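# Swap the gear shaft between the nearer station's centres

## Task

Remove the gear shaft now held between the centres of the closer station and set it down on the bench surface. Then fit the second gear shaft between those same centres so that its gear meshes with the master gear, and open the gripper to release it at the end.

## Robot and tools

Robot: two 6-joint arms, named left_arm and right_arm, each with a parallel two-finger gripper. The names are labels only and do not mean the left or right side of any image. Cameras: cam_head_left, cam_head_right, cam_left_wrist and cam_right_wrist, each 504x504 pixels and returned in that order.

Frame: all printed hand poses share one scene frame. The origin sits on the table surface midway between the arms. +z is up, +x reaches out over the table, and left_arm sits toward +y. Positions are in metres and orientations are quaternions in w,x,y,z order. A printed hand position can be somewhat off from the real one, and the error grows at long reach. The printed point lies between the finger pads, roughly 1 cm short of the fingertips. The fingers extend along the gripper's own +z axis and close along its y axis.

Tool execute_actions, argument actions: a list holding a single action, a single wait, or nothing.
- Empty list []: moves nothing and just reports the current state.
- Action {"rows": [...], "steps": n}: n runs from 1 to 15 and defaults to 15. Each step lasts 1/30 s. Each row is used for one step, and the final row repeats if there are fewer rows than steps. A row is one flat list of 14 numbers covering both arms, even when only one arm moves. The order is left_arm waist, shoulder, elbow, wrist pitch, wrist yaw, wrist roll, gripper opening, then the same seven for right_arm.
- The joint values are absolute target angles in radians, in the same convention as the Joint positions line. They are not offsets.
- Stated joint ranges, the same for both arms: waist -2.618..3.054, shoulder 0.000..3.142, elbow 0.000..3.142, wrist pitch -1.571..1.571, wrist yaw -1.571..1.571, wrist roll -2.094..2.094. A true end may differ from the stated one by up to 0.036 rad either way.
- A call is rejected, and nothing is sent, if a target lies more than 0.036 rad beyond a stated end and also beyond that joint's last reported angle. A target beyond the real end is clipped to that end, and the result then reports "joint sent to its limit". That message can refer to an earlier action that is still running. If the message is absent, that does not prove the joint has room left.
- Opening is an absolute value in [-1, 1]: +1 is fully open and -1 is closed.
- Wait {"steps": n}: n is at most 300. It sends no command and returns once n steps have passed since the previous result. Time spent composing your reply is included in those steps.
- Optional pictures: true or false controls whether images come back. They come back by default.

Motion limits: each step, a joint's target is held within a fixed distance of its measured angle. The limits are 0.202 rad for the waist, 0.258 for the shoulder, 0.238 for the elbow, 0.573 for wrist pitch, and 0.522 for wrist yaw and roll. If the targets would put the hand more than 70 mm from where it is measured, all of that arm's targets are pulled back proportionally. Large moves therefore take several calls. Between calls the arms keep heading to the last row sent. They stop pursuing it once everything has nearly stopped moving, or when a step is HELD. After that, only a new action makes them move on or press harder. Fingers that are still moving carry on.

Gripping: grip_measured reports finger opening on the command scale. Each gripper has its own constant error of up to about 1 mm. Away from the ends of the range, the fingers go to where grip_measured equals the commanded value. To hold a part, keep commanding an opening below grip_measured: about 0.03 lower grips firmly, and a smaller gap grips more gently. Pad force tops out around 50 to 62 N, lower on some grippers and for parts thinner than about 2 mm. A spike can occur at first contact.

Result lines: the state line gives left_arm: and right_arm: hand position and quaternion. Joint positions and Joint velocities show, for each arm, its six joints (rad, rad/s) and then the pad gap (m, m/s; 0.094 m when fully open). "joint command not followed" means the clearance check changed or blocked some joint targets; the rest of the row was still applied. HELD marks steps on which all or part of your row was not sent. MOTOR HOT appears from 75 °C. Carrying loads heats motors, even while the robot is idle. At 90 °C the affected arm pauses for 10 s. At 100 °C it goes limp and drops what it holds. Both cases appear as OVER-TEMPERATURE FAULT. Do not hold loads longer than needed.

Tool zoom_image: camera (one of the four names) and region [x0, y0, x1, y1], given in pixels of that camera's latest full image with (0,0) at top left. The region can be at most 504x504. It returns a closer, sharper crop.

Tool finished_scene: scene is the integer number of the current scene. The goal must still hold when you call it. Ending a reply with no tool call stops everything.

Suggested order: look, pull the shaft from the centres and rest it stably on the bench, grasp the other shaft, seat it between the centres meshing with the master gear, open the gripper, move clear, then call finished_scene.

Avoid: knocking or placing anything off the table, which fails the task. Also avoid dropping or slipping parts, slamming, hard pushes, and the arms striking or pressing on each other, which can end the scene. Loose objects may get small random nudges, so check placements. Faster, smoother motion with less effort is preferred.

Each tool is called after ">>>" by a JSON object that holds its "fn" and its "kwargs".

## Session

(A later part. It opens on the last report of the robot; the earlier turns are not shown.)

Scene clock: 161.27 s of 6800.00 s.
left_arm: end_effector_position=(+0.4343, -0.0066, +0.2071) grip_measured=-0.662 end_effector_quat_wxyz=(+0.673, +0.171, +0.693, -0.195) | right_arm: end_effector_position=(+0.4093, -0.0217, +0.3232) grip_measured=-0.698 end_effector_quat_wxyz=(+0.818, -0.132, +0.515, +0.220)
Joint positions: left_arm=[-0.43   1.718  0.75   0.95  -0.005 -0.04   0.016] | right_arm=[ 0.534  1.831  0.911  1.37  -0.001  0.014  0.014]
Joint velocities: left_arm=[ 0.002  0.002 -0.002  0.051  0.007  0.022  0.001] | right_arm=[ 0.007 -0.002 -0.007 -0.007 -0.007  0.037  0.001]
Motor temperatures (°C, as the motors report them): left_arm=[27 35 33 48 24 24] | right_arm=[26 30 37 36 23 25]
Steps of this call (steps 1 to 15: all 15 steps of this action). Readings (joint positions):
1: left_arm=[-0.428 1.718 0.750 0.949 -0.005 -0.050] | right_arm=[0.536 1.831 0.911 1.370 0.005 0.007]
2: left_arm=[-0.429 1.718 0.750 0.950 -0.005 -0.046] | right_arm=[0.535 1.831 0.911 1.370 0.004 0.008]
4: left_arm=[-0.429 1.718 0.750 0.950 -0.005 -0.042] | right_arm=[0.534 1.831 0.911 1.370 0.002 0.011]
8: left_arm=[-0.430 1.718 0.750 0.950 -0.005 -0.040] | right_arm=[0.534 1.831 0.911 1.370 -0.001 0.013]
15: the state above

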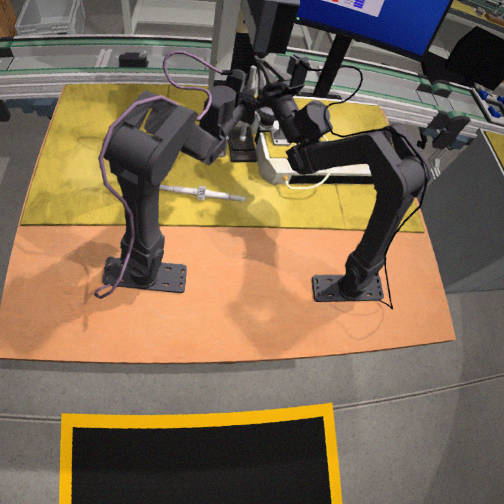

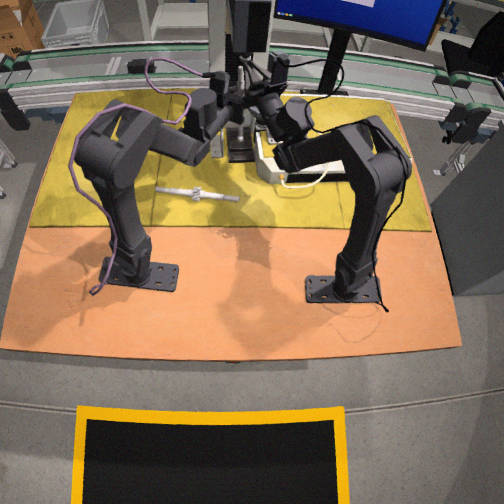

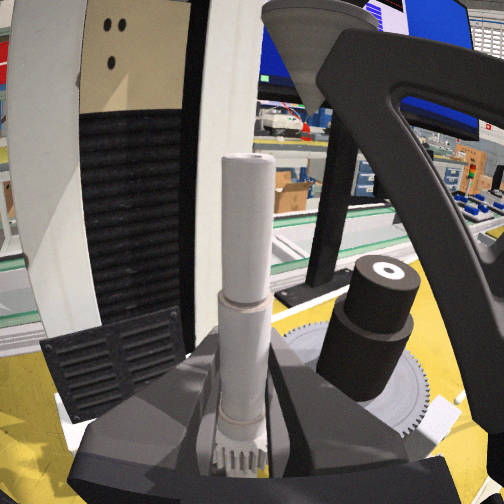

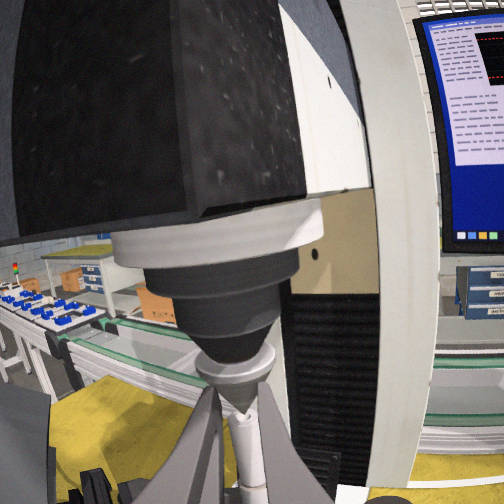

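Grippers touch; back off and slide the grip lower.

>>> {"fn": "execute_actions", "kwargs": {"actions": [{"rows":[[-0.415,1.74,0.71,1.03,0,-0.06,-0.668,0.53,1.82,1.02,1.39,0,0,-0.7]]}], "pictures": false}}

>>> {"fn": "execute_actions", "kwargs": {"actions": [{"rows":[[-0.415,1.77,0.69,1.08,0,-0.06,-0.663,0.53,1.82,1.02,1.39,0,0,-0.7]]}]}}

Scene clock: 167.20 s of 6800.00 s.
left_arm: end_effector_position=(+0.4321, -0.0021, +0.2067) grip_measured=-0.656 end_effector_quat_wxyz=(+0.678, +0.161, +0.688, -0.202) | right_arm: end_effector_position=(+0.4093, -0.0218, +0.3232) grip_measured=-0.698 end_effector_quat_wxyz=(+0.818, -0.133, +0.515, +0.218)
Joint positions: left_arm=[-0.424  1.72   0.724  0.997 -0.003 -0.059  0.016] | right_arm=[ 0.534  1.831  0.911  1.37  -0.001  0.009  0.014]
Joint velocities: left_arm=[ 0.007 -0.002 -0.012  0.007  0.051  0.022 -0.   ] | right_arm=[-0.002 -0.022 -0.007 -0.037  0.051 -0.051 -0.   ]
Motor temperatures (°C, as the motors report them): left_arm=[27 34 33 48 24 24] | right_arm=[26 30 37 36 23 25]
Steps of this call (steps 1 to 15: the robot went on to your last target; steps 16 to 90: nothing new was sent; then 2.43 s passed at rest; steps 91 to 105: all 15 steps of this action). Readings (joint positions):
91: left_arm=[-0.427 1.720 0.745 0.956 -0.005 -0.045] | right_arm=[0.534 1.831 0.911 1.370 -0.001 0.014]
92: left_arm=[-0.426 1.720 0.739 0.969 -0.003 -0.049] | right_arm=[0.534 1.831 0.911 1.370 -0.001 0.013]
94: left_arm=[-0.425 1.720 0.729 0.986 -0.003 -0.054] | right_arm=[0.534 1.831 0.911 1.370 -0.001 0.011]
98: left_arm=[-0.424 1.720 0.725 0.996 -0.003 -0.058] | right_arm=[0.534 1.831 0.911 1.370 -0.001 0.010]
105: the state above

Scene clock: 167.70 s of 6800.00 s.
left_arm: end_effector_position=(+0.4318, -0.0020, +0.2065) grip_measured=-0.653 end_effector_quat_wxyz=(+0.689, +0.158, +0.676, -0.206) | right_arm: end_effector_position=(+0.4093, -0.0218, +0.3232) grip_measured=-0.698 end_effector_quat_wxyz=(+0.818, -0.133, +0.515, +0.218)
Joint positions: left_arm=[-0.424  1.748  0.71   1.073 -0.003 -0.061  0.016] | right_arm=[ 0.534  1.831  0.911  1.37  -0.001  0.009  0.014]
Joint velocities: left_arm=[ 0.002  0.002  0.017 -0.066 -0.007 -0.007  0.001] | right_arm=[-0.017 -0.022 -0.012 -0.007 -0.007 -0.022 -0.   ]
Motor temperatures (°C, as the motors report them): left_arm=[27 34 33 48 24 24] | right_arm=[26 30 37 36 23 25]
Steps of this call (steps 1 to 15: all 15 steps of this action). Readings (joint positions):
1: left_arm=[-0.424 1.724 0.721 1.006 -0.003 -0.059] | right_arm=[0.534 1.831 0.911 1.370 -0.001 0.009]
2: left_arm=[-0.424 1.732 0.718 1.026 -0.003 -0.059] | right_arm=[0.534 1.831 0.911 1.370 -0.001 0.009]
4: left_arm=[-0.424 1.742 0.715 1.051 -0.003 -0.060] | right_arm=[0.534 1.831 0.911 1.370 -0.001 0.009]
8: left_arm=[-0.424 1.747 0.711 1.069 -0.003 -0.061] | right_arm=[0.534 1.831 0.911 1.370 -0.001 0.009]
15: the state above

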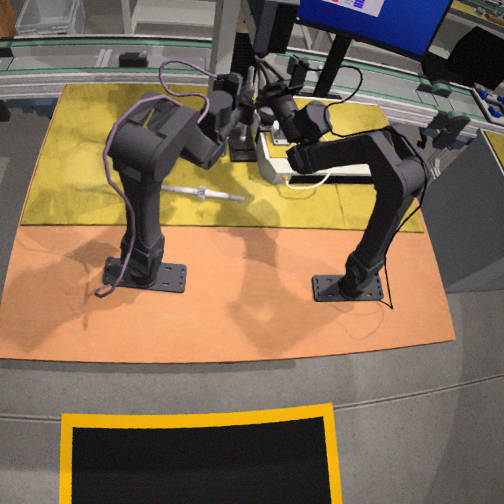

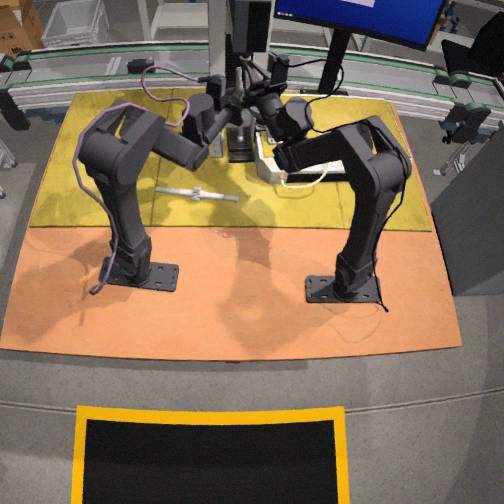

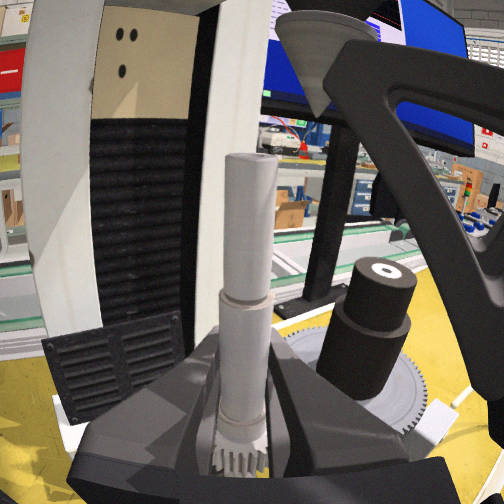

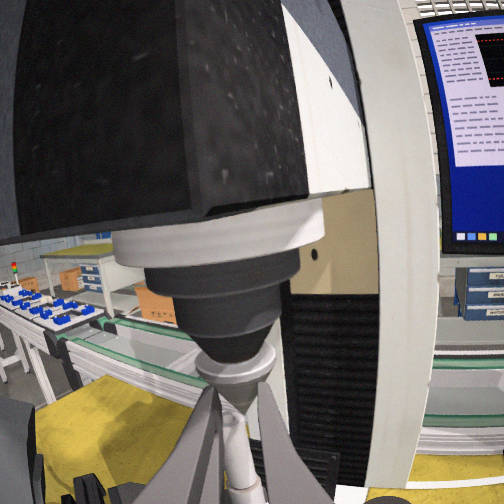

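>>> {"fn": "execute_actions", "kwargs": {"actions": [{"rows":[[-0.415,1.78,0.7,1.1,0,-0.06,-0.645,0.53,1.82,1.02,1.39,0,0,-0.7]],"steps":10}], "pictures": false}}

>>> {"fn": "execute_actions", "kwargs": {"actions": [{"rows":[[-0.44,1.78,0.7,1.1,0.03,-0.02,-0.685,0.53,1.82,1.02,1.39,0,0,-0.7]]}]}}

Scene clock: 171.40 s of 6800.00 s.
left_arm: end_effector_position=(+0.4325, -0.0024, +0.2066) grip_measured=-0.641 end_effector_quat_wxyz=(+0.693, +0.157, +0.673, -0.207) | right_arm: end_effector_position=(+0.4093, -0.0218, +0.3232) grip_measured=-0.698 end_effector_quat_wxyz=(+0.818, -0.133, +0.515, +0.218)
Joint positions: left_arm=[-0.424  1.76   0.71   1.096 -0.003 -0.061  0.017] | right_arm=[ 0.534  1.831  0.911  1.37  -0.001  0.009  0.014]
Joint velocities: left_arm=[ 0.007  0.012  0.012 -0.066 -0.037  0.066 -0.   ] | right_arm=[-0.012  0.007 -0.017 -0.022 -0.037 -0.051 -0.   ]
Motor temperatures (°C, as the motors report them): left_arm=[27 34 33 47 24 24] | right_arm=[26 30 37 36 23 25]
Steps of this call (steps 1 to 15: the robot went on to your last target; steps 16 to 90: nothing new was sent; then 0.37 s passed at rest; steps 91 to 100: all 10 steps of this action). Readings (joint positions):
91: left_arm=[-0.424 1.750 0.710 1.076 -0.003 -0.061] | right_arm=[0.534 1.831 0.911 1.370 -0.001 0.009]
92: left_arm=[-0.424 1.753 0.710 1.082 -0.003 -0.061] | right_arm=[0.534 1.831 0.911 1.370 -0.001 0.009]
94: left_arm=[-0.424 1.757 0.710 1.091 -0.003 -0.061] | right_arm=[0.534 1.831 0.911 1.370 -0.001 0.009]
98: left_arm=[-0.424 1.760 0.710 1.096 -0.003 -0.061] | right_arm=[0.534 1.831 0.911 1.370 -0.001 0.009]
100: the state above

Scene clock: 171.90 s of 6800.00 s.
left_arm: end_effector_position=(+0.4314, -0.0042, +0.2067) grip_measured=-0.660 end_effector_quat_wxyz=(+0.693, +0.163, +0.671, -0.205) | right_arm: end_effector_position=(+0.4093, -0.0218, +0.3232) grip_measured=-0.698 end_effector_quat_wxyz=(+0.818, -0.133, +0.515, +0.218)
Joint positions: left_arm=[-0.426  1.76   0.71   1.097  0.002 -0.049  0.016] | right_arm=[ 0.534  1.831  0.911  1.37  -0.001  0.008  0.014]
Joint velocities: left_arm=[-0.012 -0.012  0.007 -0.007  0.022 -0.022  0.   ] | right_arm=[ 0.002 -0.012 -0.012 -0.051  0.022 -0.007 -0.001]
Motor temperatures (°C, as the motors report them): left_arm=[27 34 33 47 24 24] | right_arm=[26 30 37 36 23 25]
Steps of this call (steps 1 to 15: all 15 steps of this action). Readings (joint positions):
1: left_arm=[-0.424 1.760 0.710 1.096 -0.000 -0.058] | right_arm=[0.534 1.831 0.911 1.370 -0.001 0.009]
2: left_arm=[-0.426 1.760 0.710 1.097 0.002 -0.053] | right_arm=[0.534 1.831 0.911 1.370 -0.001 0.008]
4: left_arm=[-0.426 1.760 0.710 1.097 0.002 -0.050] | right_arm=[0.534 1.831 0.911 1.370 -0.001 0.008]
8: left_arm=[-0.426 1.760 0.710 1.097 0.002 -0.049] | right_arm=[0.534 1.831 0.911 1.370 -0.001 0.008]
15: the state above

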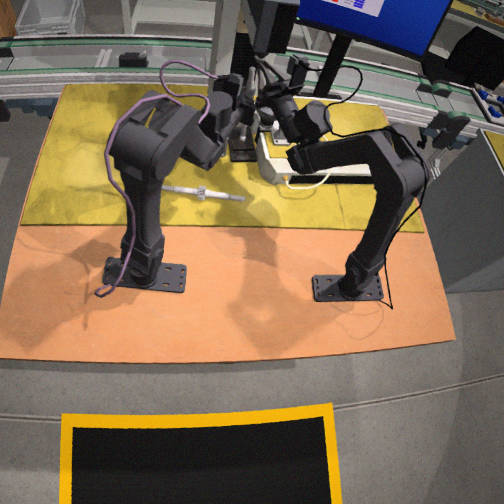

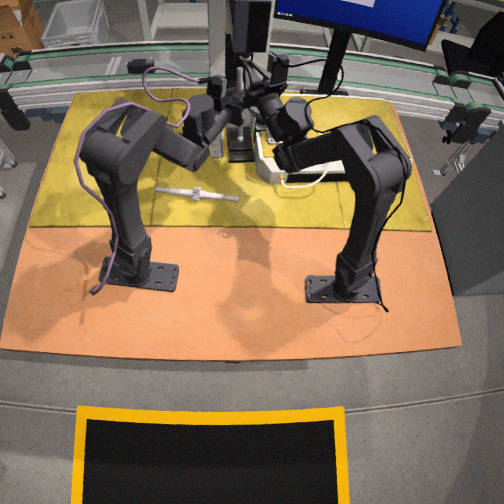

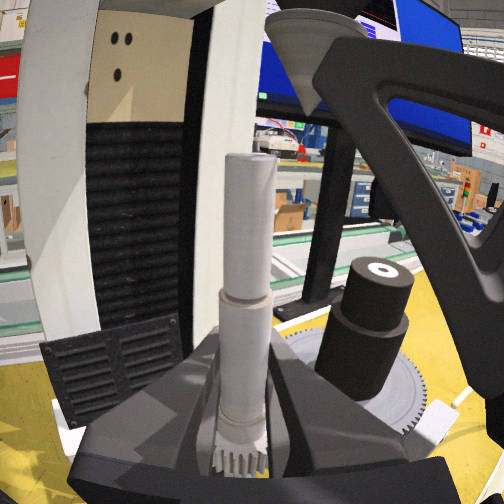

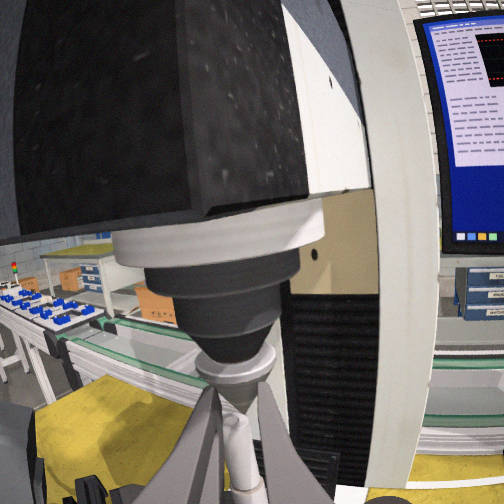

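>>> {"fn": "execute_actions", "kwargs": {"actions": [{"rows":[[-0.415,1.78,0.7,1.1,0,-0.06,-0.628,0.53,1.82,1.02,1.39,0,0,-0.7]],"steps":11}], "pictures": false}}

>>> {"fn": "execute_actions", "kwargs": {"actions": [{"rows":[[-0.445,1.79,0.72,1.1,0.03,-0.02,-0.685,0.53,1.82,1.02,1.39,0,0,-0.7]]}]}}

Scene clock: 176.53 s of 6800.00 s.
left_arm: end_effector_position=(+0.4324, -0.0026, +0.2067) grip_measured=-0.629 end_effector_quat_wxyz=(+0.693, +0.159, +0.672, -0.207) | right_arm: end_effector_position=(+0.4093, -0.0218, +0.3232) grip_measured=-0.698 end_effector_quat_wxyz=(+0.818, -0.133, +0.515, +0.218)
Joint positions: left_arm=[-0.423  1.76   0.71   1.097  0.001 -0.058  0.017] | right_arm=[ 0.534  1.831  0.911  1.37  -0.001  0.008  0.014]
Joint velocities: left_arm=[-0.002 -0.007  0.002  0.022 -0.051 -0.007 -0.001] | right_arm=[-0.027 -0.012 -0.002  0.037 -0.022 -0.007 -0.   ]
Motor temperatures (°C, as the motors report them): left_arm=[27 34 32 47 24 24] | right_arm=[26 30 37 36 23 25]
Steps of this call (steps 1 to 15: the robot went on to your last target; steps 16 to 90: nothing new was sent; then 1.27 s passed at rest; steps 91 to 101: all 11 steps of this action). Readings (joint positions):
91: left_arm=[-0.425 1.760 0.710 1.097 0.001 -0.051] | right_arm=[0.534 1.831 0.911 1.370 -0.001 0.008]
92: left_arm=[-0.424 1.760 0.710 1.097 0.001 -0.053] | right_arm=[0.534 1.831 0.911 1.370 -0.001 0.008]
94: left_arm=[-0.423 1.760 0.710 1.097 0.001 -0.056] | right_arm=[0.534 1.831 0.911 1.370 -0.001 0.008]
98: left_arm=[-0.423 1.760 0.710 1.097 0.001 -0.058] | right_arm=[0.534 1.831 0.911 1.370 -0.001 0.008]
101: the state above

Scene clock: 177.03 s of 6800.00 s.
left_arm: end_effector_position=(+0.4314, -0.0049, +0.2066) grip_measured=-0.660 end_effector_quat_wxyz=(+0.695, +0.164, +0.669, -0.205) | right_arm: end_effector_position=(+0.4093, -0.0218, +0.3232) grip_measured=-0.698 end_effector_quat_wxyz=(+0.818, -0.133, +0.515, +0.218)
Joint positions: left_arm=[-0.427  1.765  0.71   1.106  0.002 -0.047  0.016] | right_arm=[ 0.534  1.831  0.911  1.37  -0.001  0.008  0.014]
Joint velocities: left_arm=[-0.007  0.022 -0.012 -0.037  0.066  0.007 -0.   ] | right_arm=[ 0.012  0.002 -0.012 -0.037  0.037  0.022 -0.001]
Motor temperatures (°C, as the motors report them): left_arm=[27 34 32 47 24 24] | right_arm=[26 30 37 36 23 25]
Steps of this call (steps 1 to 15: all 15 steps of this action). Readings (joint positions):
1: left_arm=[-0.424 1.761 0.710 1.098 0.002 -0.055] | right_arm=[0.534 1.831 0.911 1.370 -0.001 0.008]
2: left_arm=[-0.427 1.763 0.710 1.101 0.002 -0.051] | right_arm=[0.534 1.831 0.911 1.370 -0.001 0.008]
4: left_arm=[-0.427 1.765 0.710 1.105 0.002 -0.048] | right_arm=[0.534 1.831 0.911 1.370 -0.001 0.008]
8: left_arm=[-0.427 1.765 0.710 1.106 0.002 -0.047] | right_arm=[0.534 1.831 0.911 1.370 -0.001 0.008]
15: the state above

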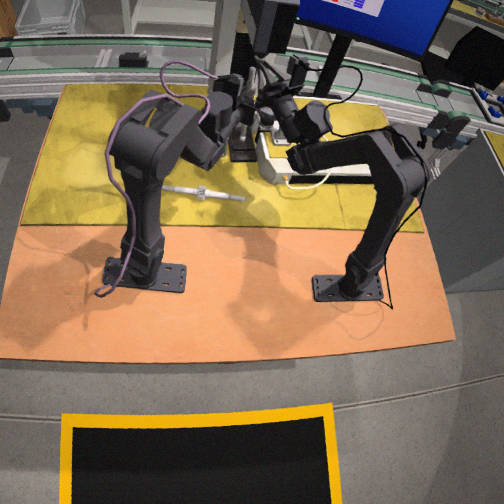

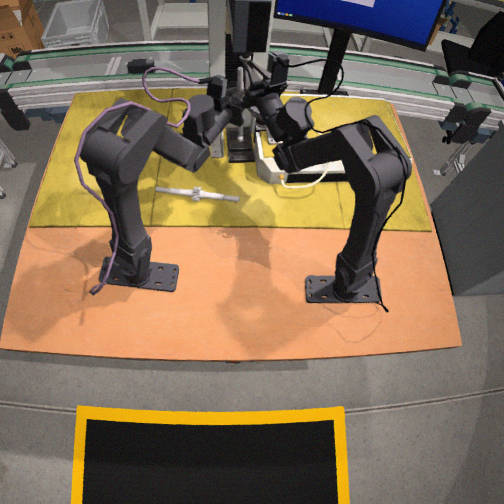

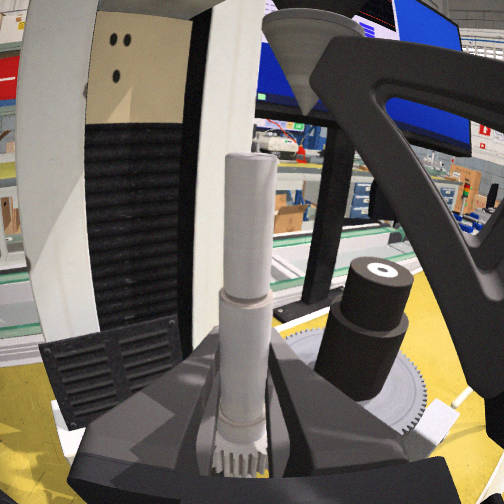

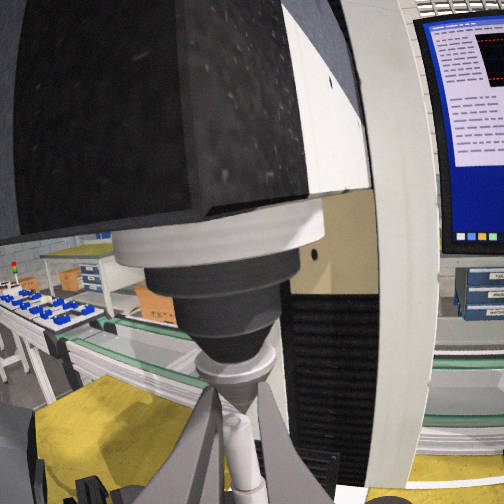

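>>> {"fn": "execute_actions", "kwargs": {"actions": [{"rows":[[-0.418,1.785,0.7,1.09,0,-0.06,-0.605,0.53,1.82,1.02,1.39,0,0,-0.7]],"steps":9}], "pictures": false}}

>>> {"fn": "execute_actions", "kwargs": {"actions": [{"rows":[[-0.445,1.79,0.72,1.1,0.03,-0.02,-0.685,0.53,1.82,1.02,1.39,0,0,-0.7]]}]}}

Scene clock: 181.27 s of 6800.00 s.
left_arm: end_effector_position=(+0.4329, -0.0023, +0.2066) grip_measured=-0.607 end_effector_quat_wxyz=(+0.695, +0.159, +0.670, -0.205) | right_arm: end_effector_position=(+0.4093, -0.0218, +0.3232) grip_measured=-0.698 end_effector_quat_wxyz=(+0.818, -0.133, +0.515, +0.218)
Joint positions: left_arm=[-0.423  1.765  0.71   1.106 -0.001 -0.053  0.018] | right_arm=[ 0.534  1.831  0.911  1.37  -0.001  0.008  0.014]
Joint velocities: left_arm=[-0.002 -0.007 -0.002  0.022  0.007 -0.007 -0.   ] | right_arm=[ 0.007  0.012  0.012 -0.037 -0.007  0.037  0.002]
Motor temperatures (°C, as the motors report them): left_arm=[27 34 33 46 24 24] | right_arm=[26 31 37 36 23 25]
Steps of this call (steps 1 to 15: the robot went on to your last target; steps 16 to 90: nothing new was sent; then 0.93 s passed at rest; steps 91 to 99: all 9 steps of this action). Readings (joint positions):
91: left_arm=[-0.426 1.765 0.710 1.106 0.000 -0.049] | right_arm=[0.534 1.831 0.911 1.370 -0.001 0.008]
92: left_arm=[-0.425 1.765 0.710 1.106 -0.001 -0.050] | right_arm=[0.534 1.831 0.911 1.370 -0.001 0.008]
94: left_arm=[-0.423 1.765 0.710 1.106 -0.001 -0.051] | right_arm=[0.534 1.831 0.911 1.370 -0.001 0.008]
98: left_arm=[-0.423 1.765 0.710 1.106 -0.001 -0.053] | right_arm=[0.534 1.831 0.911 1.370 -0.001 0.008]
99: the state above

Scene clock: 181.77 s of 6800.00 s.
left_arm: end_effector_position=(+0.4313, -0.0051, +0.2066) grip_measured=-0.660 end_effector_quat_wxyz=(+0.695, +0.165, +0.669, -0.205) | right_arm: end_effector_position=(+0.4093, -0.0218, +0.3232) grip_measured=-0.698 end_effector_quat_wxyz=(+0.818, -0.133, +0.515, +0.218)
Joint positions: left_arm=[-0.428  1.765  0.71   1.106  0.001 -0.044  0.016] | right_arm=[ 0.534  1.831  0.911  1.37  -0.001  0.008  0.014]
Joint velocities: left_arm=[ 0.007 -0.012  0.002 -0.037 -0.007 -0.007 -0.001] | right_arm=[ 0.007  0.012  0.027  0.081 -0.037  0.007 -0.   ]
Motor temperatures (°C, as the motors report them): left_arm=[27 34 33 46 24 24] | right_arm=[26 31 37 36 23 25]
Steps of this call (steps 1 to 15: all 15 steps of this action). Readings (joint positions):
1: left_arm=[-0.424 1.765 0.710 1.106 0.001 -0.051] | right_arm=[0.534 1.831 0.911 1.370 -0.001 0.008]
2: left_arm=[-0.427 1.765 0.710 1.106 0.001 -0.048] | right_arm=[0.534 1.831 0.911 1.370 -0.001 0.008]
4: left_arm=[-0.428 1.765 0.710 1.106 0.001 -0.044] | right_arm=[0.534 1.831 0.911 1.370 -0.001 0.008]
8: left_arm=[-0.428 1.765 0.710 1.106 0.001 -0.044] | right_arm=[0.534 1.831 0.911 1.370 -0.001 0.008]
15: the state above

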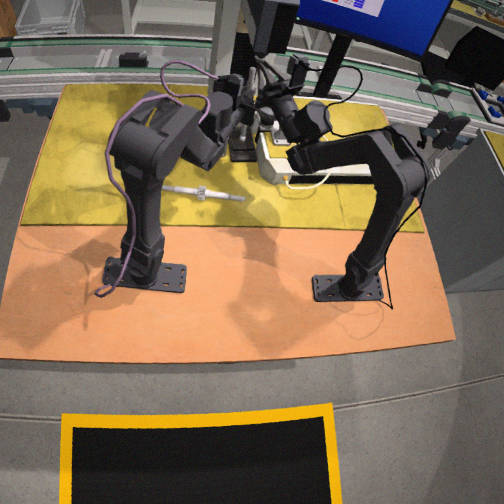

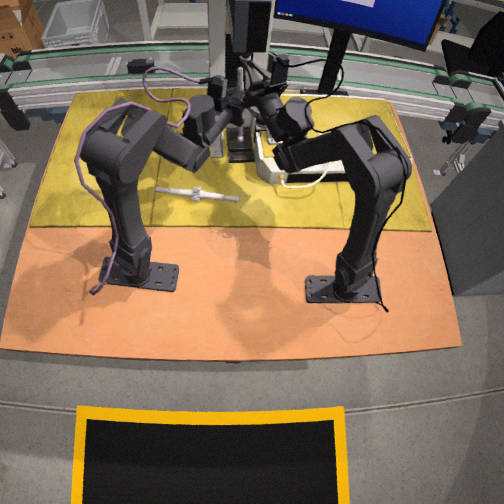

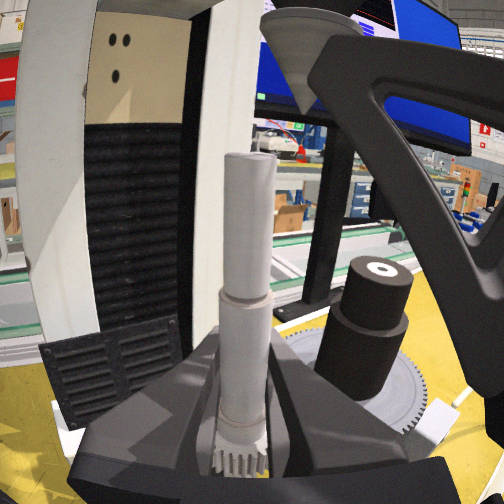

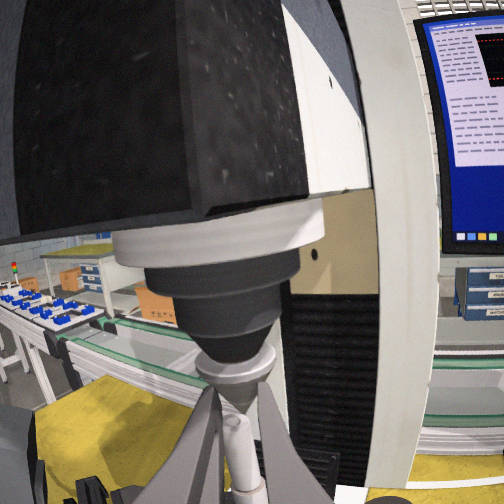

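>>> {"fn": "execute_actions", "kwargs": {"actions": [{"rows":[[-0.41,1.8,0.76,1.08,0.22,0.02,-0.69,0.53,1.82,1.02,1.39,0,0,-0.7]]}]}}

Scene clock: 184.87 s of 6800.00 s.
left_arm: end_effector_position=(+0.4281, -0.0154, +0.2067) grip_measured=-0.660 end_effector_quat_wxyz=(+0.689, +0.222, +0.652, -0.226) | right_arm: end_effector_position=(+0.4093, -0.0218, +0.3232) grip_measured=-0.698 end_effector_quat_wxyz=(+0.818, -0.133, +0.515, +0.218)
Joint positions: left_arm=[-0.396  1.778  0.725  1.106  0.15   0.002  0.016] | right_arm=[ 0.534  1.831  0.911  1.37  -0.001  0.008  0.014]
Joint velocities: left_arm=[-0.002 -0.007 -0.007  0.066  0.007  0.037 -0.   ] | right_arm=[-0.012 -0.002 -0.017  0.007  0.007 -0.11   0.   ]
Motor temperatures (°C, as the motors report them): left_arm=[27 34 33 46 24 24] | right_arm=[26 31 37 36 23 25]
Steps of this call (steps 1 to 15: the robot went on to your last target; steps 16 to 78: nothing new was sent; steps 79 to 93: all 15 steps of this action). Readings (joint positions):
79: left_arm=[-0.423 1.767 0.712 1.106 0.021 -0.037] | right_arm=[0.534 1.831 0.911 1.370 -0.001 0.008]
80: left_arm=[-0.415 1.771 0.717 1.106 0.052 -0.031] | right_arm=[0.534 1.831 0.911 1.370 -0.001 0.008]
82: left_arm=[-0.405 1.778 0.725 1.106 0.093 -0.023] | right_arm=[0.534 1.831 0.911 1.370 -0.001 0.008]
86: left_arm=[-0.398 1.778 0.725 1.106 0.129 -0.010] | right_arm=[0.534 1.831 0.911 1.370 -0.001 0.008]
93: the state above

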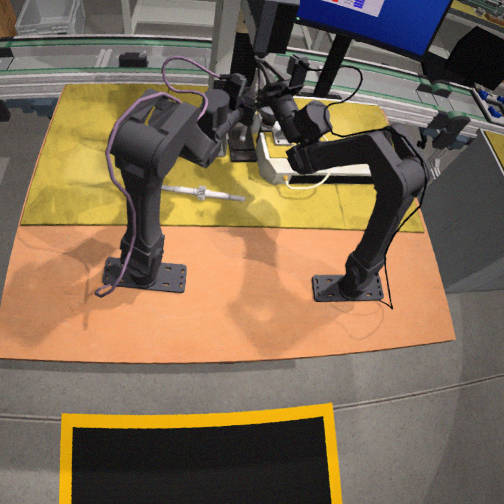

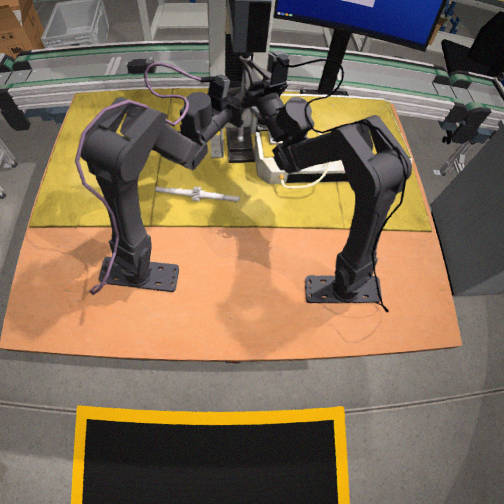

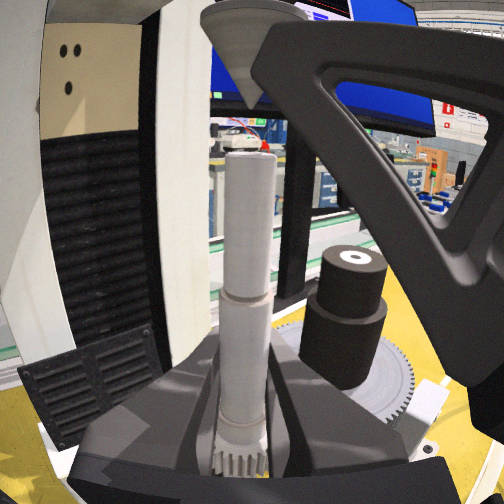

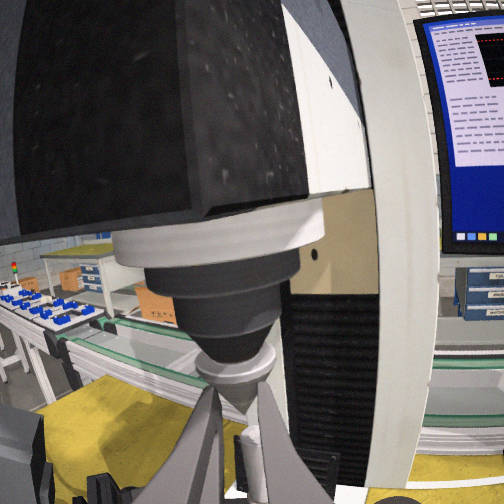

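Aligned. Lower the cone via wrist pitch, keeping the right body high.

>>> {"fn": "execute_actions", "kwargs": {"actions": [{"rows":[[-0.41,1.79,0.73,1.08,0.2,0.01,-0.69,0.53,1.8,0.94,1.3,0,0,-0.7]]}]}}

Scene clock: 188.17 s of 6800.00 s.
left_arm: end_effector_position=(+0.4277, -0.0159, +0.2067) grip_measured=-0.660 end_effector_quat_wxyz=(+0.689, +0.224, +0.651, -0.226) | right_arm: end_effector_position=(+0.4096, -0.0216, +0.3134) grip_measured=-0.698 end_effector_quat_wxyz=(+0.809, -0.137, +0.529, +0.215)
Joint positions: left_arm=[-0.396  1.778  0.725  1.106  0.153  0.005  0.016] | right_arm=[ 0.534  1.825  0.894  1.345 -0.001  0.008  0.014]
Joint velocities: left_arm=[ 0.007 -0.022 -0.002 -0.081 -0.125 -0.051  0.   ] | right_arm=[-0.002 -0.022  0.002 -0.066  0.037  0.051 -0.002]
Motor temperatures (°C, as the motors report them): left_arm=[27 34 33 45 24 24] | right_arm=[26 31 37 36 23 25]
Steps of this call (steps 1 to 15: the robot went on to your last target; steps 16 to 84: nothing new was sent; steps 85 to 99: all 15 steps of this action). Readings (joint positions):
85: left_arm=[-0.396 1.778 0.725 1.106 0.153 0.005] | right_arm=[0.534 1.831 0.908 1.366 -0.001 0.008]
86: left_arm=[-0.396 1.778 0.725 1.106 0.153 0.005] | right_arm=[0.534 1.828 0.905 1.360 -0.001 0.008]
88: left_arm=[-0.396 1.778 0.725 1.106 0.153 0.005] | right_arm=[0.534 1.827 0.899 1.353 -0.001 0.008]
92: left_arm=[-0.396 1.778 0.725 1.106 0.153 0.005] | right_arm=[0.534 1.826 0.894 1.348 -0.001 0.008]
99: the state above

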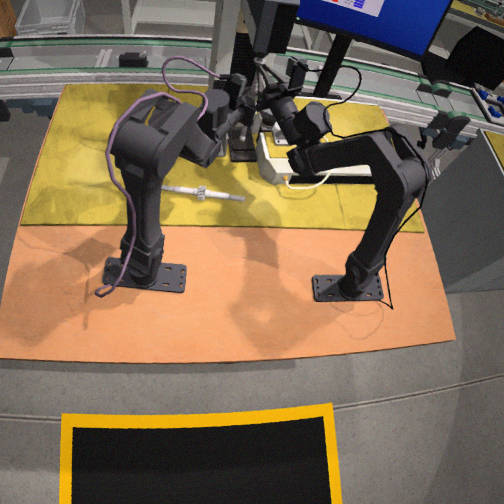

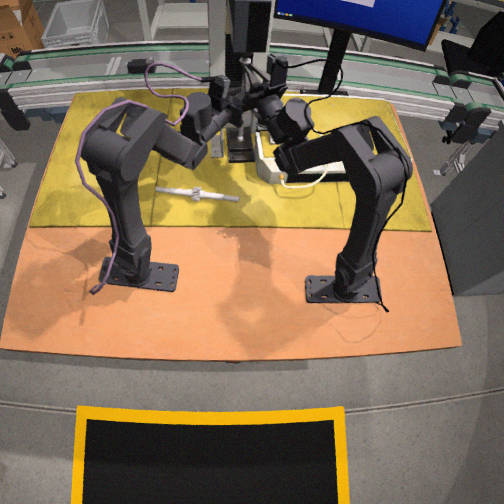

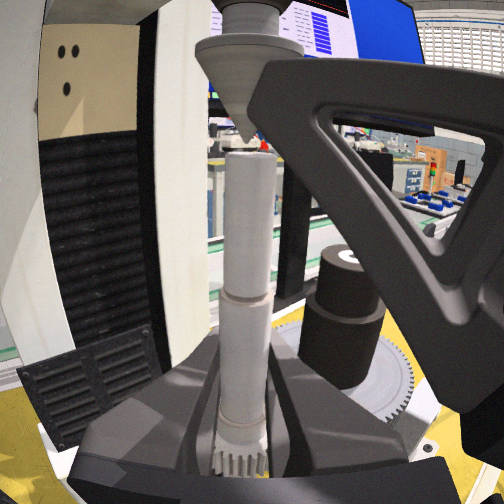

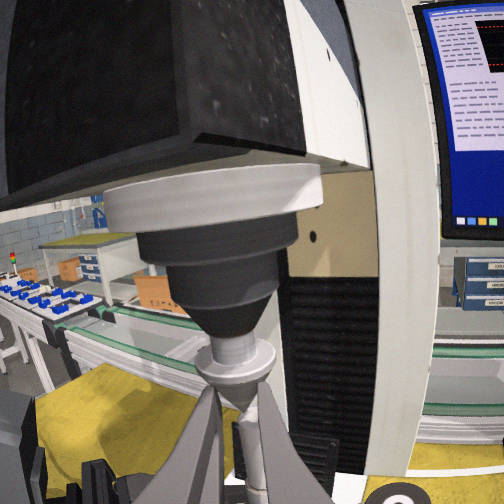

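Shaft slightly too far out; pull back ~3 mm.

>>> {"fn": "execute_actions", "kwargs": {"actions": [{"rows":[[-0.41,1.78,0.69,1.11,0.2,0.01,-0.69,0.53,1.8,0.94,1.3,0,0,-0.7]],"steps":10}]}}

>>> {"fn": "execute_actions", "kwargs": {"actions": [{"rows":[[-0.41,1.78,0.69,1.11,0.2,0.01,-0.69,0.53,1.77,0.86,1.26,0,0,-0.7]]}], "pictures": false}}

>>> {"fn": "execute_actions", "kwargs": {"actions": [{"rows":[[-0.41,1.78,0.69,1.11,0.2,0.01,-0.67,0.52,1.69,0.73,1.3,0,0,-0.7]]}]}}

Scene clock: 192.50 s of 6800.00 s.
left_arm: end_effector_position=(+0.4255, -0.0146, +0.2065) grip_measured=-0.660 end_effector_quat_wxyz=(+0.692, +0.223, +0.648, -0.227) | right_arm: end_effector_position=(+0.4097, -0.0216, +0.3133) grip_measured=-0.698 end_effector_quat_wxyz=(+0.809, -0.137, +0.529, +0.215)
Joint positions: left_arm=[-0.396  1.778  0.712  1.127  0.153  0.005  0.016] | right_arm=[ 0.534  1.825  0.894  1.345 -0.001  0.008  0.014]
Joint velocities: left_arm=[ 0.002 -0.012 -0.022  0.051 -0.081 -0.037 -0.001] | right_arm=[-0.027 -0.037 -0.012  0.037 -0.007 -0.007  0.001]
Motor temperatures (°C, as the motors report them): left_arm=[27 34 33 45 24 24] | right_arm=[26 31 36 35 23 25]
Steps of this call (steps 1 to 15: the robot went on to your last target; steps 16 to 90: nothing new was sent; then 1.00 s passed at rest; steps 91 to 100: all 10 steps of this action). Readings (joint positions):
91: left_arm=[-0.396 1.778 0.723 1.107 0.153 0.005] | right_arm=[0.534 1.825 0.894 1.345 -0.001 0.008]
92: left_arm=[-0.396 1.778 0.718 1.114 0.153 0.005] | right_arm=[0.534 1.825 0.894 1.345 -0.001 0.008]
94: left_arm=[-0.396 1.778 0.713 1.124 0.153 0.005] | right_arm=[0.534 1.825 0.894 1.345 -0.001 0.008]
98: left_arm=[-0.396 1.778 0.712 1.127 0.153 0.005] | right_arm=[0.534 1.825 0.894 1.345 -0.001 0.008]
100: the state above

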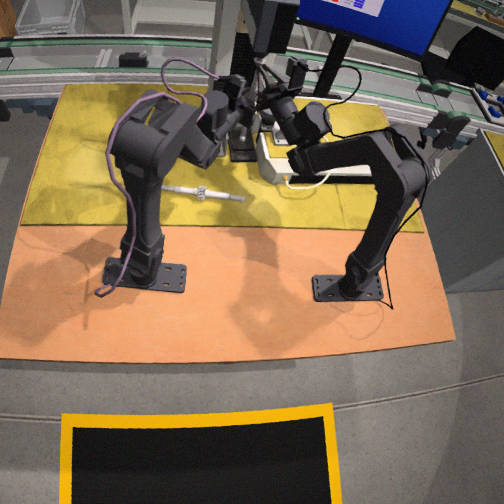

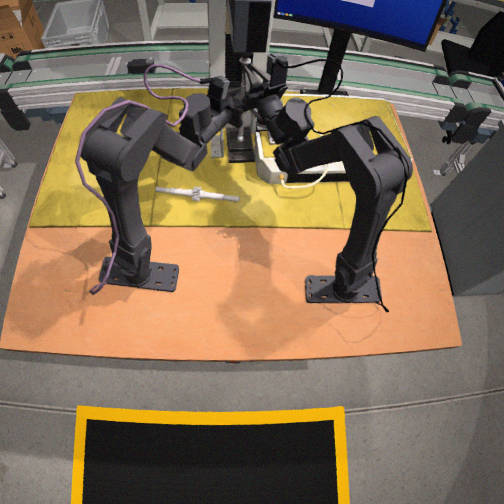

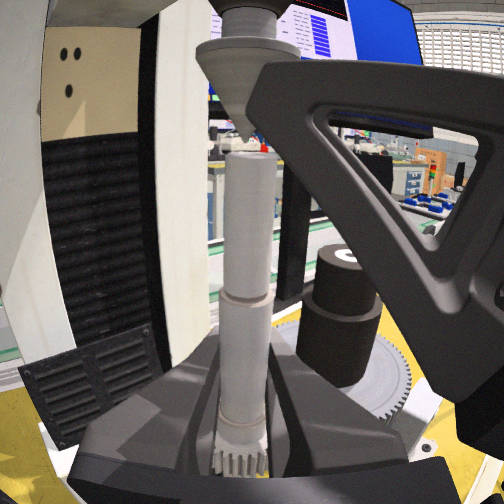

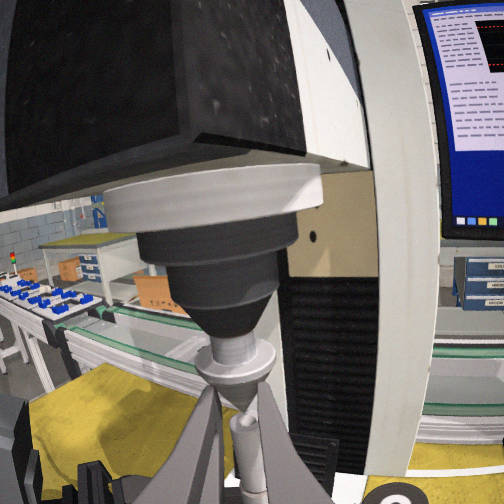

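Scene clock: 193.00 s of 6800.00 s.
left_arm: end_effector_position=(+0.4262, -0.0133, +0.2065) grip_measured=-0.660 end_effector_quat_wxyz=(+0.692, +0.220, +0.649, -0.226) | right_arm: end_effector_position=(+0.4098, -0.0215, +0.2979) grip_measured=-0.698 end_effector_quat_wxyz=(+0.789, -0.144, +0.559, +0.210)
Joint positions: left_arm=[-0.394  1.778  0.711  1.129  0.15   0.002  0.016] | right_arm=[ 0.534  1.798  0.868  1.269 -0.001  0.008  0.014]
Joint velocities: left_arm=[ 0.007  0.007  0.002  0.037 -0.022 -0.037  0.   ] | right_arm=[-0.012 -0.002  0.012  0.007  0.007 -0.007 -0.002]
Motor temperatures (°C, as the motors report them): left_arm=[27 34 33 45 24 24] | right_arm=[26 31 36 35 23 25]
Steps of this call (steps 1 to 15: all 15 steps of this action). Readings (joint positions):
1: left_arm=[-0.396 1.778 0.712 1.127 0.153 0.005] | right_arm=[0.534 1.819 0.884 1.337 -0.001 0.008]
2: left_arm=[-0.395 1.778 0.712 1.128 0.150 0.005] | right_arm=[0.534 1.810 0.873 1.320 -0.001 0.010]
4: left_arm=[-0.394 1.778 0.711 1.129 0.150 0.002] | right_arm=[0.534 1.802 0.868 1.297 -0.001 0.010]
8: left_arm=[-0.394 1.778 0.711 1.129 0.150 0.002] | right_arm=[0.534 1.798 0.868 1.280 -0.001 0.008]
15: the state above

Scene clock: 193.50 s of 6800.00 s.
left_arm: end_effector_position=(+0.4262, -0.0133, +0.2065) grip_measured=-0.657 end_effector_quat_wxyz=(+0.692, +0.220, +0.649, -0.227) | right_arm: end_effector_position=(+0.3883, -0.0363, +0.2863) grip_measured=-0.698 end_effector_quat_wxyz=(+0.780, -0.146, +0.572, +0.206)
Joint positions: left_arm=[-0.394  1.778  0.711  1.129  0.15   0.002  0.016] | right_arm=[ 0.529  1.715  0.742  1.279 -0.001  0.008  0.014]
Joint velocities: left_arm=[-0.002  0.002  0.002  0.007 -0.081 -0.007 -0.001] | right_arm=[-0.002 -0.002  0.007  0.007  0.022 -0.007  0.   ]
Motor temperatures (°C, as the motors report them): left_arm=[27 34 33 45 24 24] | right_arm=[26 31 36 35 23 25]
Steps of this call (steps 1 to 15: all 15 steps of this action). Readings (joint positions):
1: left_arm=[-0.394 1.778 0.711 1.129 0.150 0.002] | right_arm=[0.534 1.787 0.851 1.269 -0.001 0.008]
2: left_arm=[-0.394 1.778 0.711 1.129 0.150 0.002] | right_arm=[0.533 1.762 0.813 1.270 -0.001 0.008]
4: left_arm=[-0.394 1.778 0.711 1.129 0.150 0.002] | right_arm=[0.532 1.724 0.755 1.274 -0.001 0.008]
8: left_arm=[-0.394 1.778 0.711 1.129 0.150 0.002] | right_arm=[0.529 1.715 0.742 1.279 -0.001 0.008]
15: the state above

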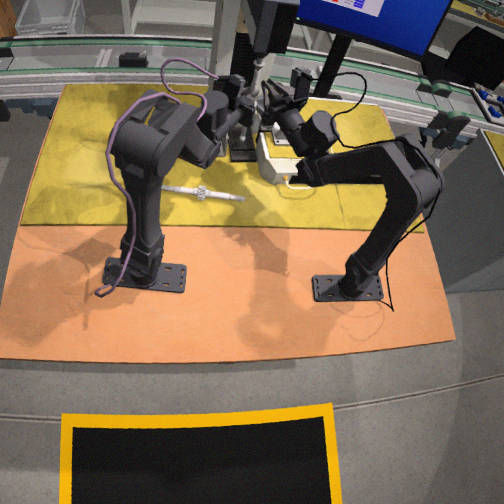

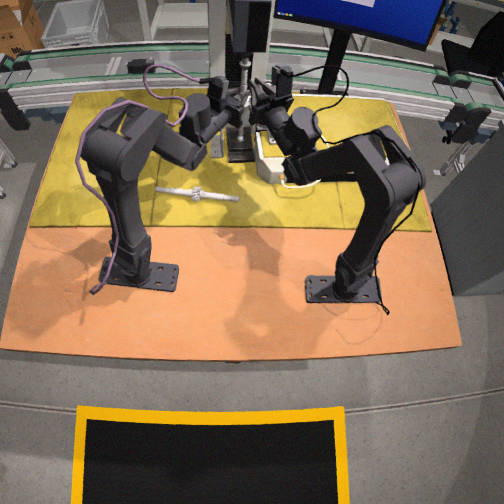

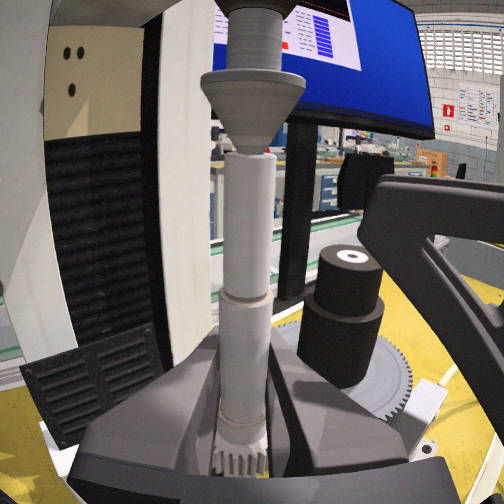

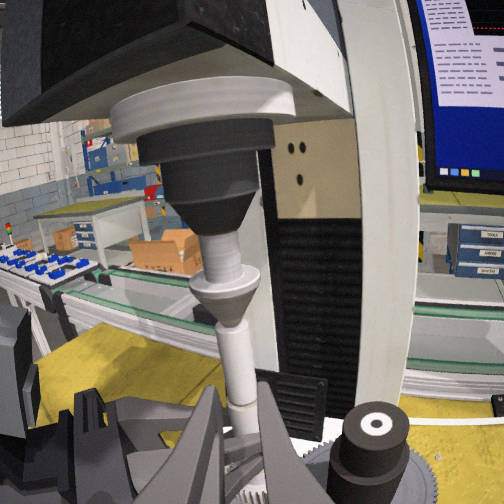

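>>> {"fn": "execute_actions", "kwargs": {"actions": [{"rows":[[-0.394,1.77,0.72,1.17,0.15,0,-0.2,0.5,1.45,0.5,1.3,0,0,-0.7]]}], "pictures": false}}

>>> {"fn": "execute_actions", "kwargs": {"actions": [{"rows":[[-0.39,1.6,0.52,1.2,0.15,0,-0.2,0.5,1.3,0.4,1.3,0,0,-0.7]]}]}}

>>> {"fn": "zoom_image", "kwargs": {"camera": "cam_left_wrist", "region": [170,260,370,460]}}

Scene clock: 198.63 s of 6800.00 s.
left_arm: end_effector_position=(+0.4259, -0.0127, +0.2144) grip_measured=-0.202 end_effector_quat_wxyz=(+0.703, +0.218, +0.638, -0.228) | right_arm: end_effector_position=(+0.3337, -0.0769, +0.3008) grip_measured=-0.698 end_effector_quat_wxyz=(+0.794, -0.137, +0.558, +0.200)
Joint positions: left_arm=[-0.394  1.778  0.711  1.161  0.149  0.002  0.037] | right_arm=[ 0.507  1.457  0.507  1.297 -0.001  0.007  0.014]
Joint velocities: left_arm=[ 0.002 -0.002  0.007  0.007  0.066  0.022 -0.   ] | right_arm=[-0.007 -0.007  0.002  0.022 -0.037 -0.051 -0.001]
Motor temperatures (°C, as the motors report them): left_arm=[27 34 32 45 24 24] | right_arm=[26 31 35 36 23 25]
Steps of this call (steps 1 to 15: the robot went on to your last target; steps 16 to 90: nothing new was sent; then 1.63 s passed at rest; steps 91 to 105: all 15 steps of this action). Readings (joint positions):
91: left_arm=[-0.394 1.778 0.711 1.133 0.149 0.002] | right_arm=[0.527 1.684 0.711 1.270 -0.001 0.008]
92: left_arm=[-0.394 1.778 0.711 1.137 0.149 0.002] | right_arm=[0.523 1.619 0.636 1.262 -0.001 0.008]
94: left_arm=[-0.394 1.778 0.711 1.147 0.149 0.002] | right_arm=[0.512 1.503 0.526 1.270 -0.001 0.008]
98: left_arm=[-0.394 1.778 0.711 1.156 0.149 0.002] | right_arm=[0.507 1.457 0.507 1.297 -0.001 0.007]
105: the state above

Scene clock: 199.13 s of 6800.00 s.
left_arm: end_effector_position=(+0.3855, +0.0090, +0.2214) grip_measured=-0.202 end_effector_quat_wxyz=(+0.709, +0.216, +0.631, -0.229) | right_arm: end_effector_position=(+0.3041, -0.0925, +0.3149) grip_measured=-0.698 end_effector_quat_wxyz=(+0.807, -0.132, +0.539, +0.203)
Joint positions: left_arm=[-0.394  1.615  0.533  1.193  0.148  0.002  0.037] | right_arm=[ 0.507  1.314  0.414  1.296 -0.001  0.007  0.014]
Joint velocities: left_arm=[ 0.002  0.012 -0.002  0.037  0.037  0.051  0.001] | right_arm=[ 0.002 -0.012  0.002 -0.095 -0.037 -0.022  0.001]
Motor temperatures (°C, as the motors report them): left_arm=[27 34 32 45 24 24] | right_arm=[26 31 34 36 23 25]
Steps of this call (steps 1 to 15: all 15 steps of this action). Readings (joint positions):
1: left_arm=[-0.394 1.757 0.686 1.161 0.148 0.002] | right_arm=[0.507 1.440 0.495 1.289 -0.001 0.007]
2: left_arm=[-0.394 1.712 0.630 1.163 0.148 0.002] | right_arm=[0.507 1.404 0.464 1.282 -0.001 0.007]
4: left_arm=[-0.394 1.637 0.548 1.174 0.148 0.002] | right_arm=[0.507 1.339 0.420 1.285 -0.001 0.007]
8: left_arm=[-0.394 1.615 0.533 1.193 0.148 0.002] | right_arm=[0.507 1.314 0.414 1.296 -0.001 0.007]
15: the state above

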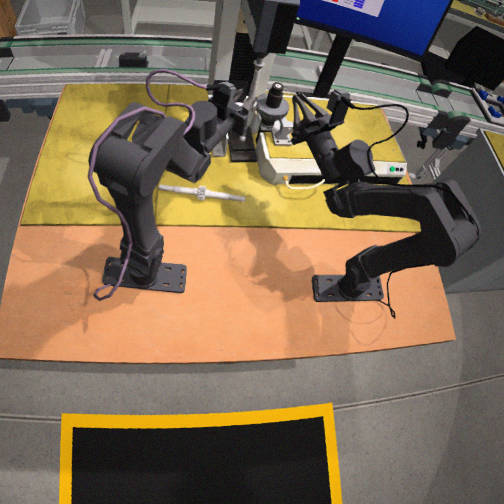

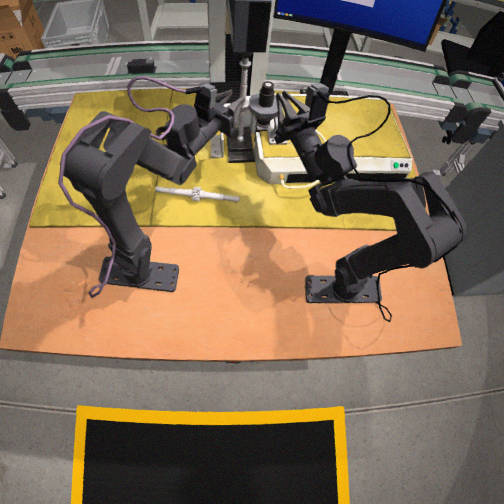

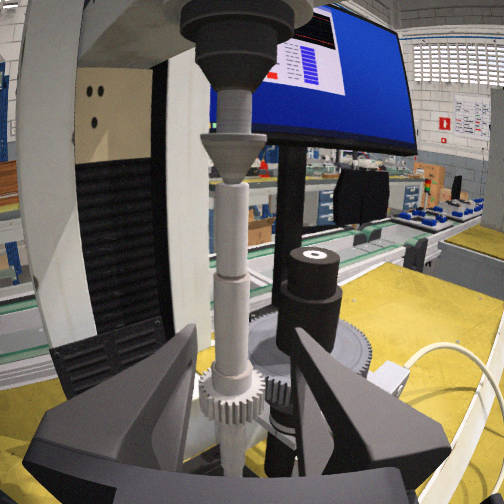

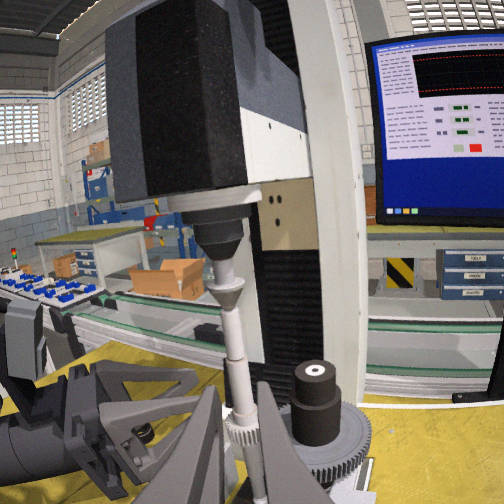

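Region (170, 260, 370, 460) of cam_left_wrist's 504x504 image, scaled by 2.520, with more detail than that image has.

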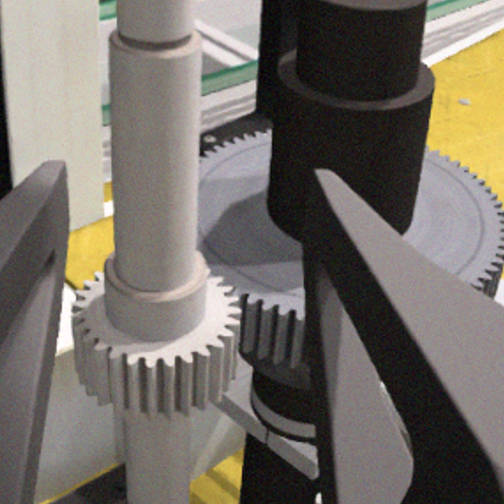

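>>> {"fn": "finished_scene", "kwargs": {"scene": 2}}

The scene is finished: the task was done.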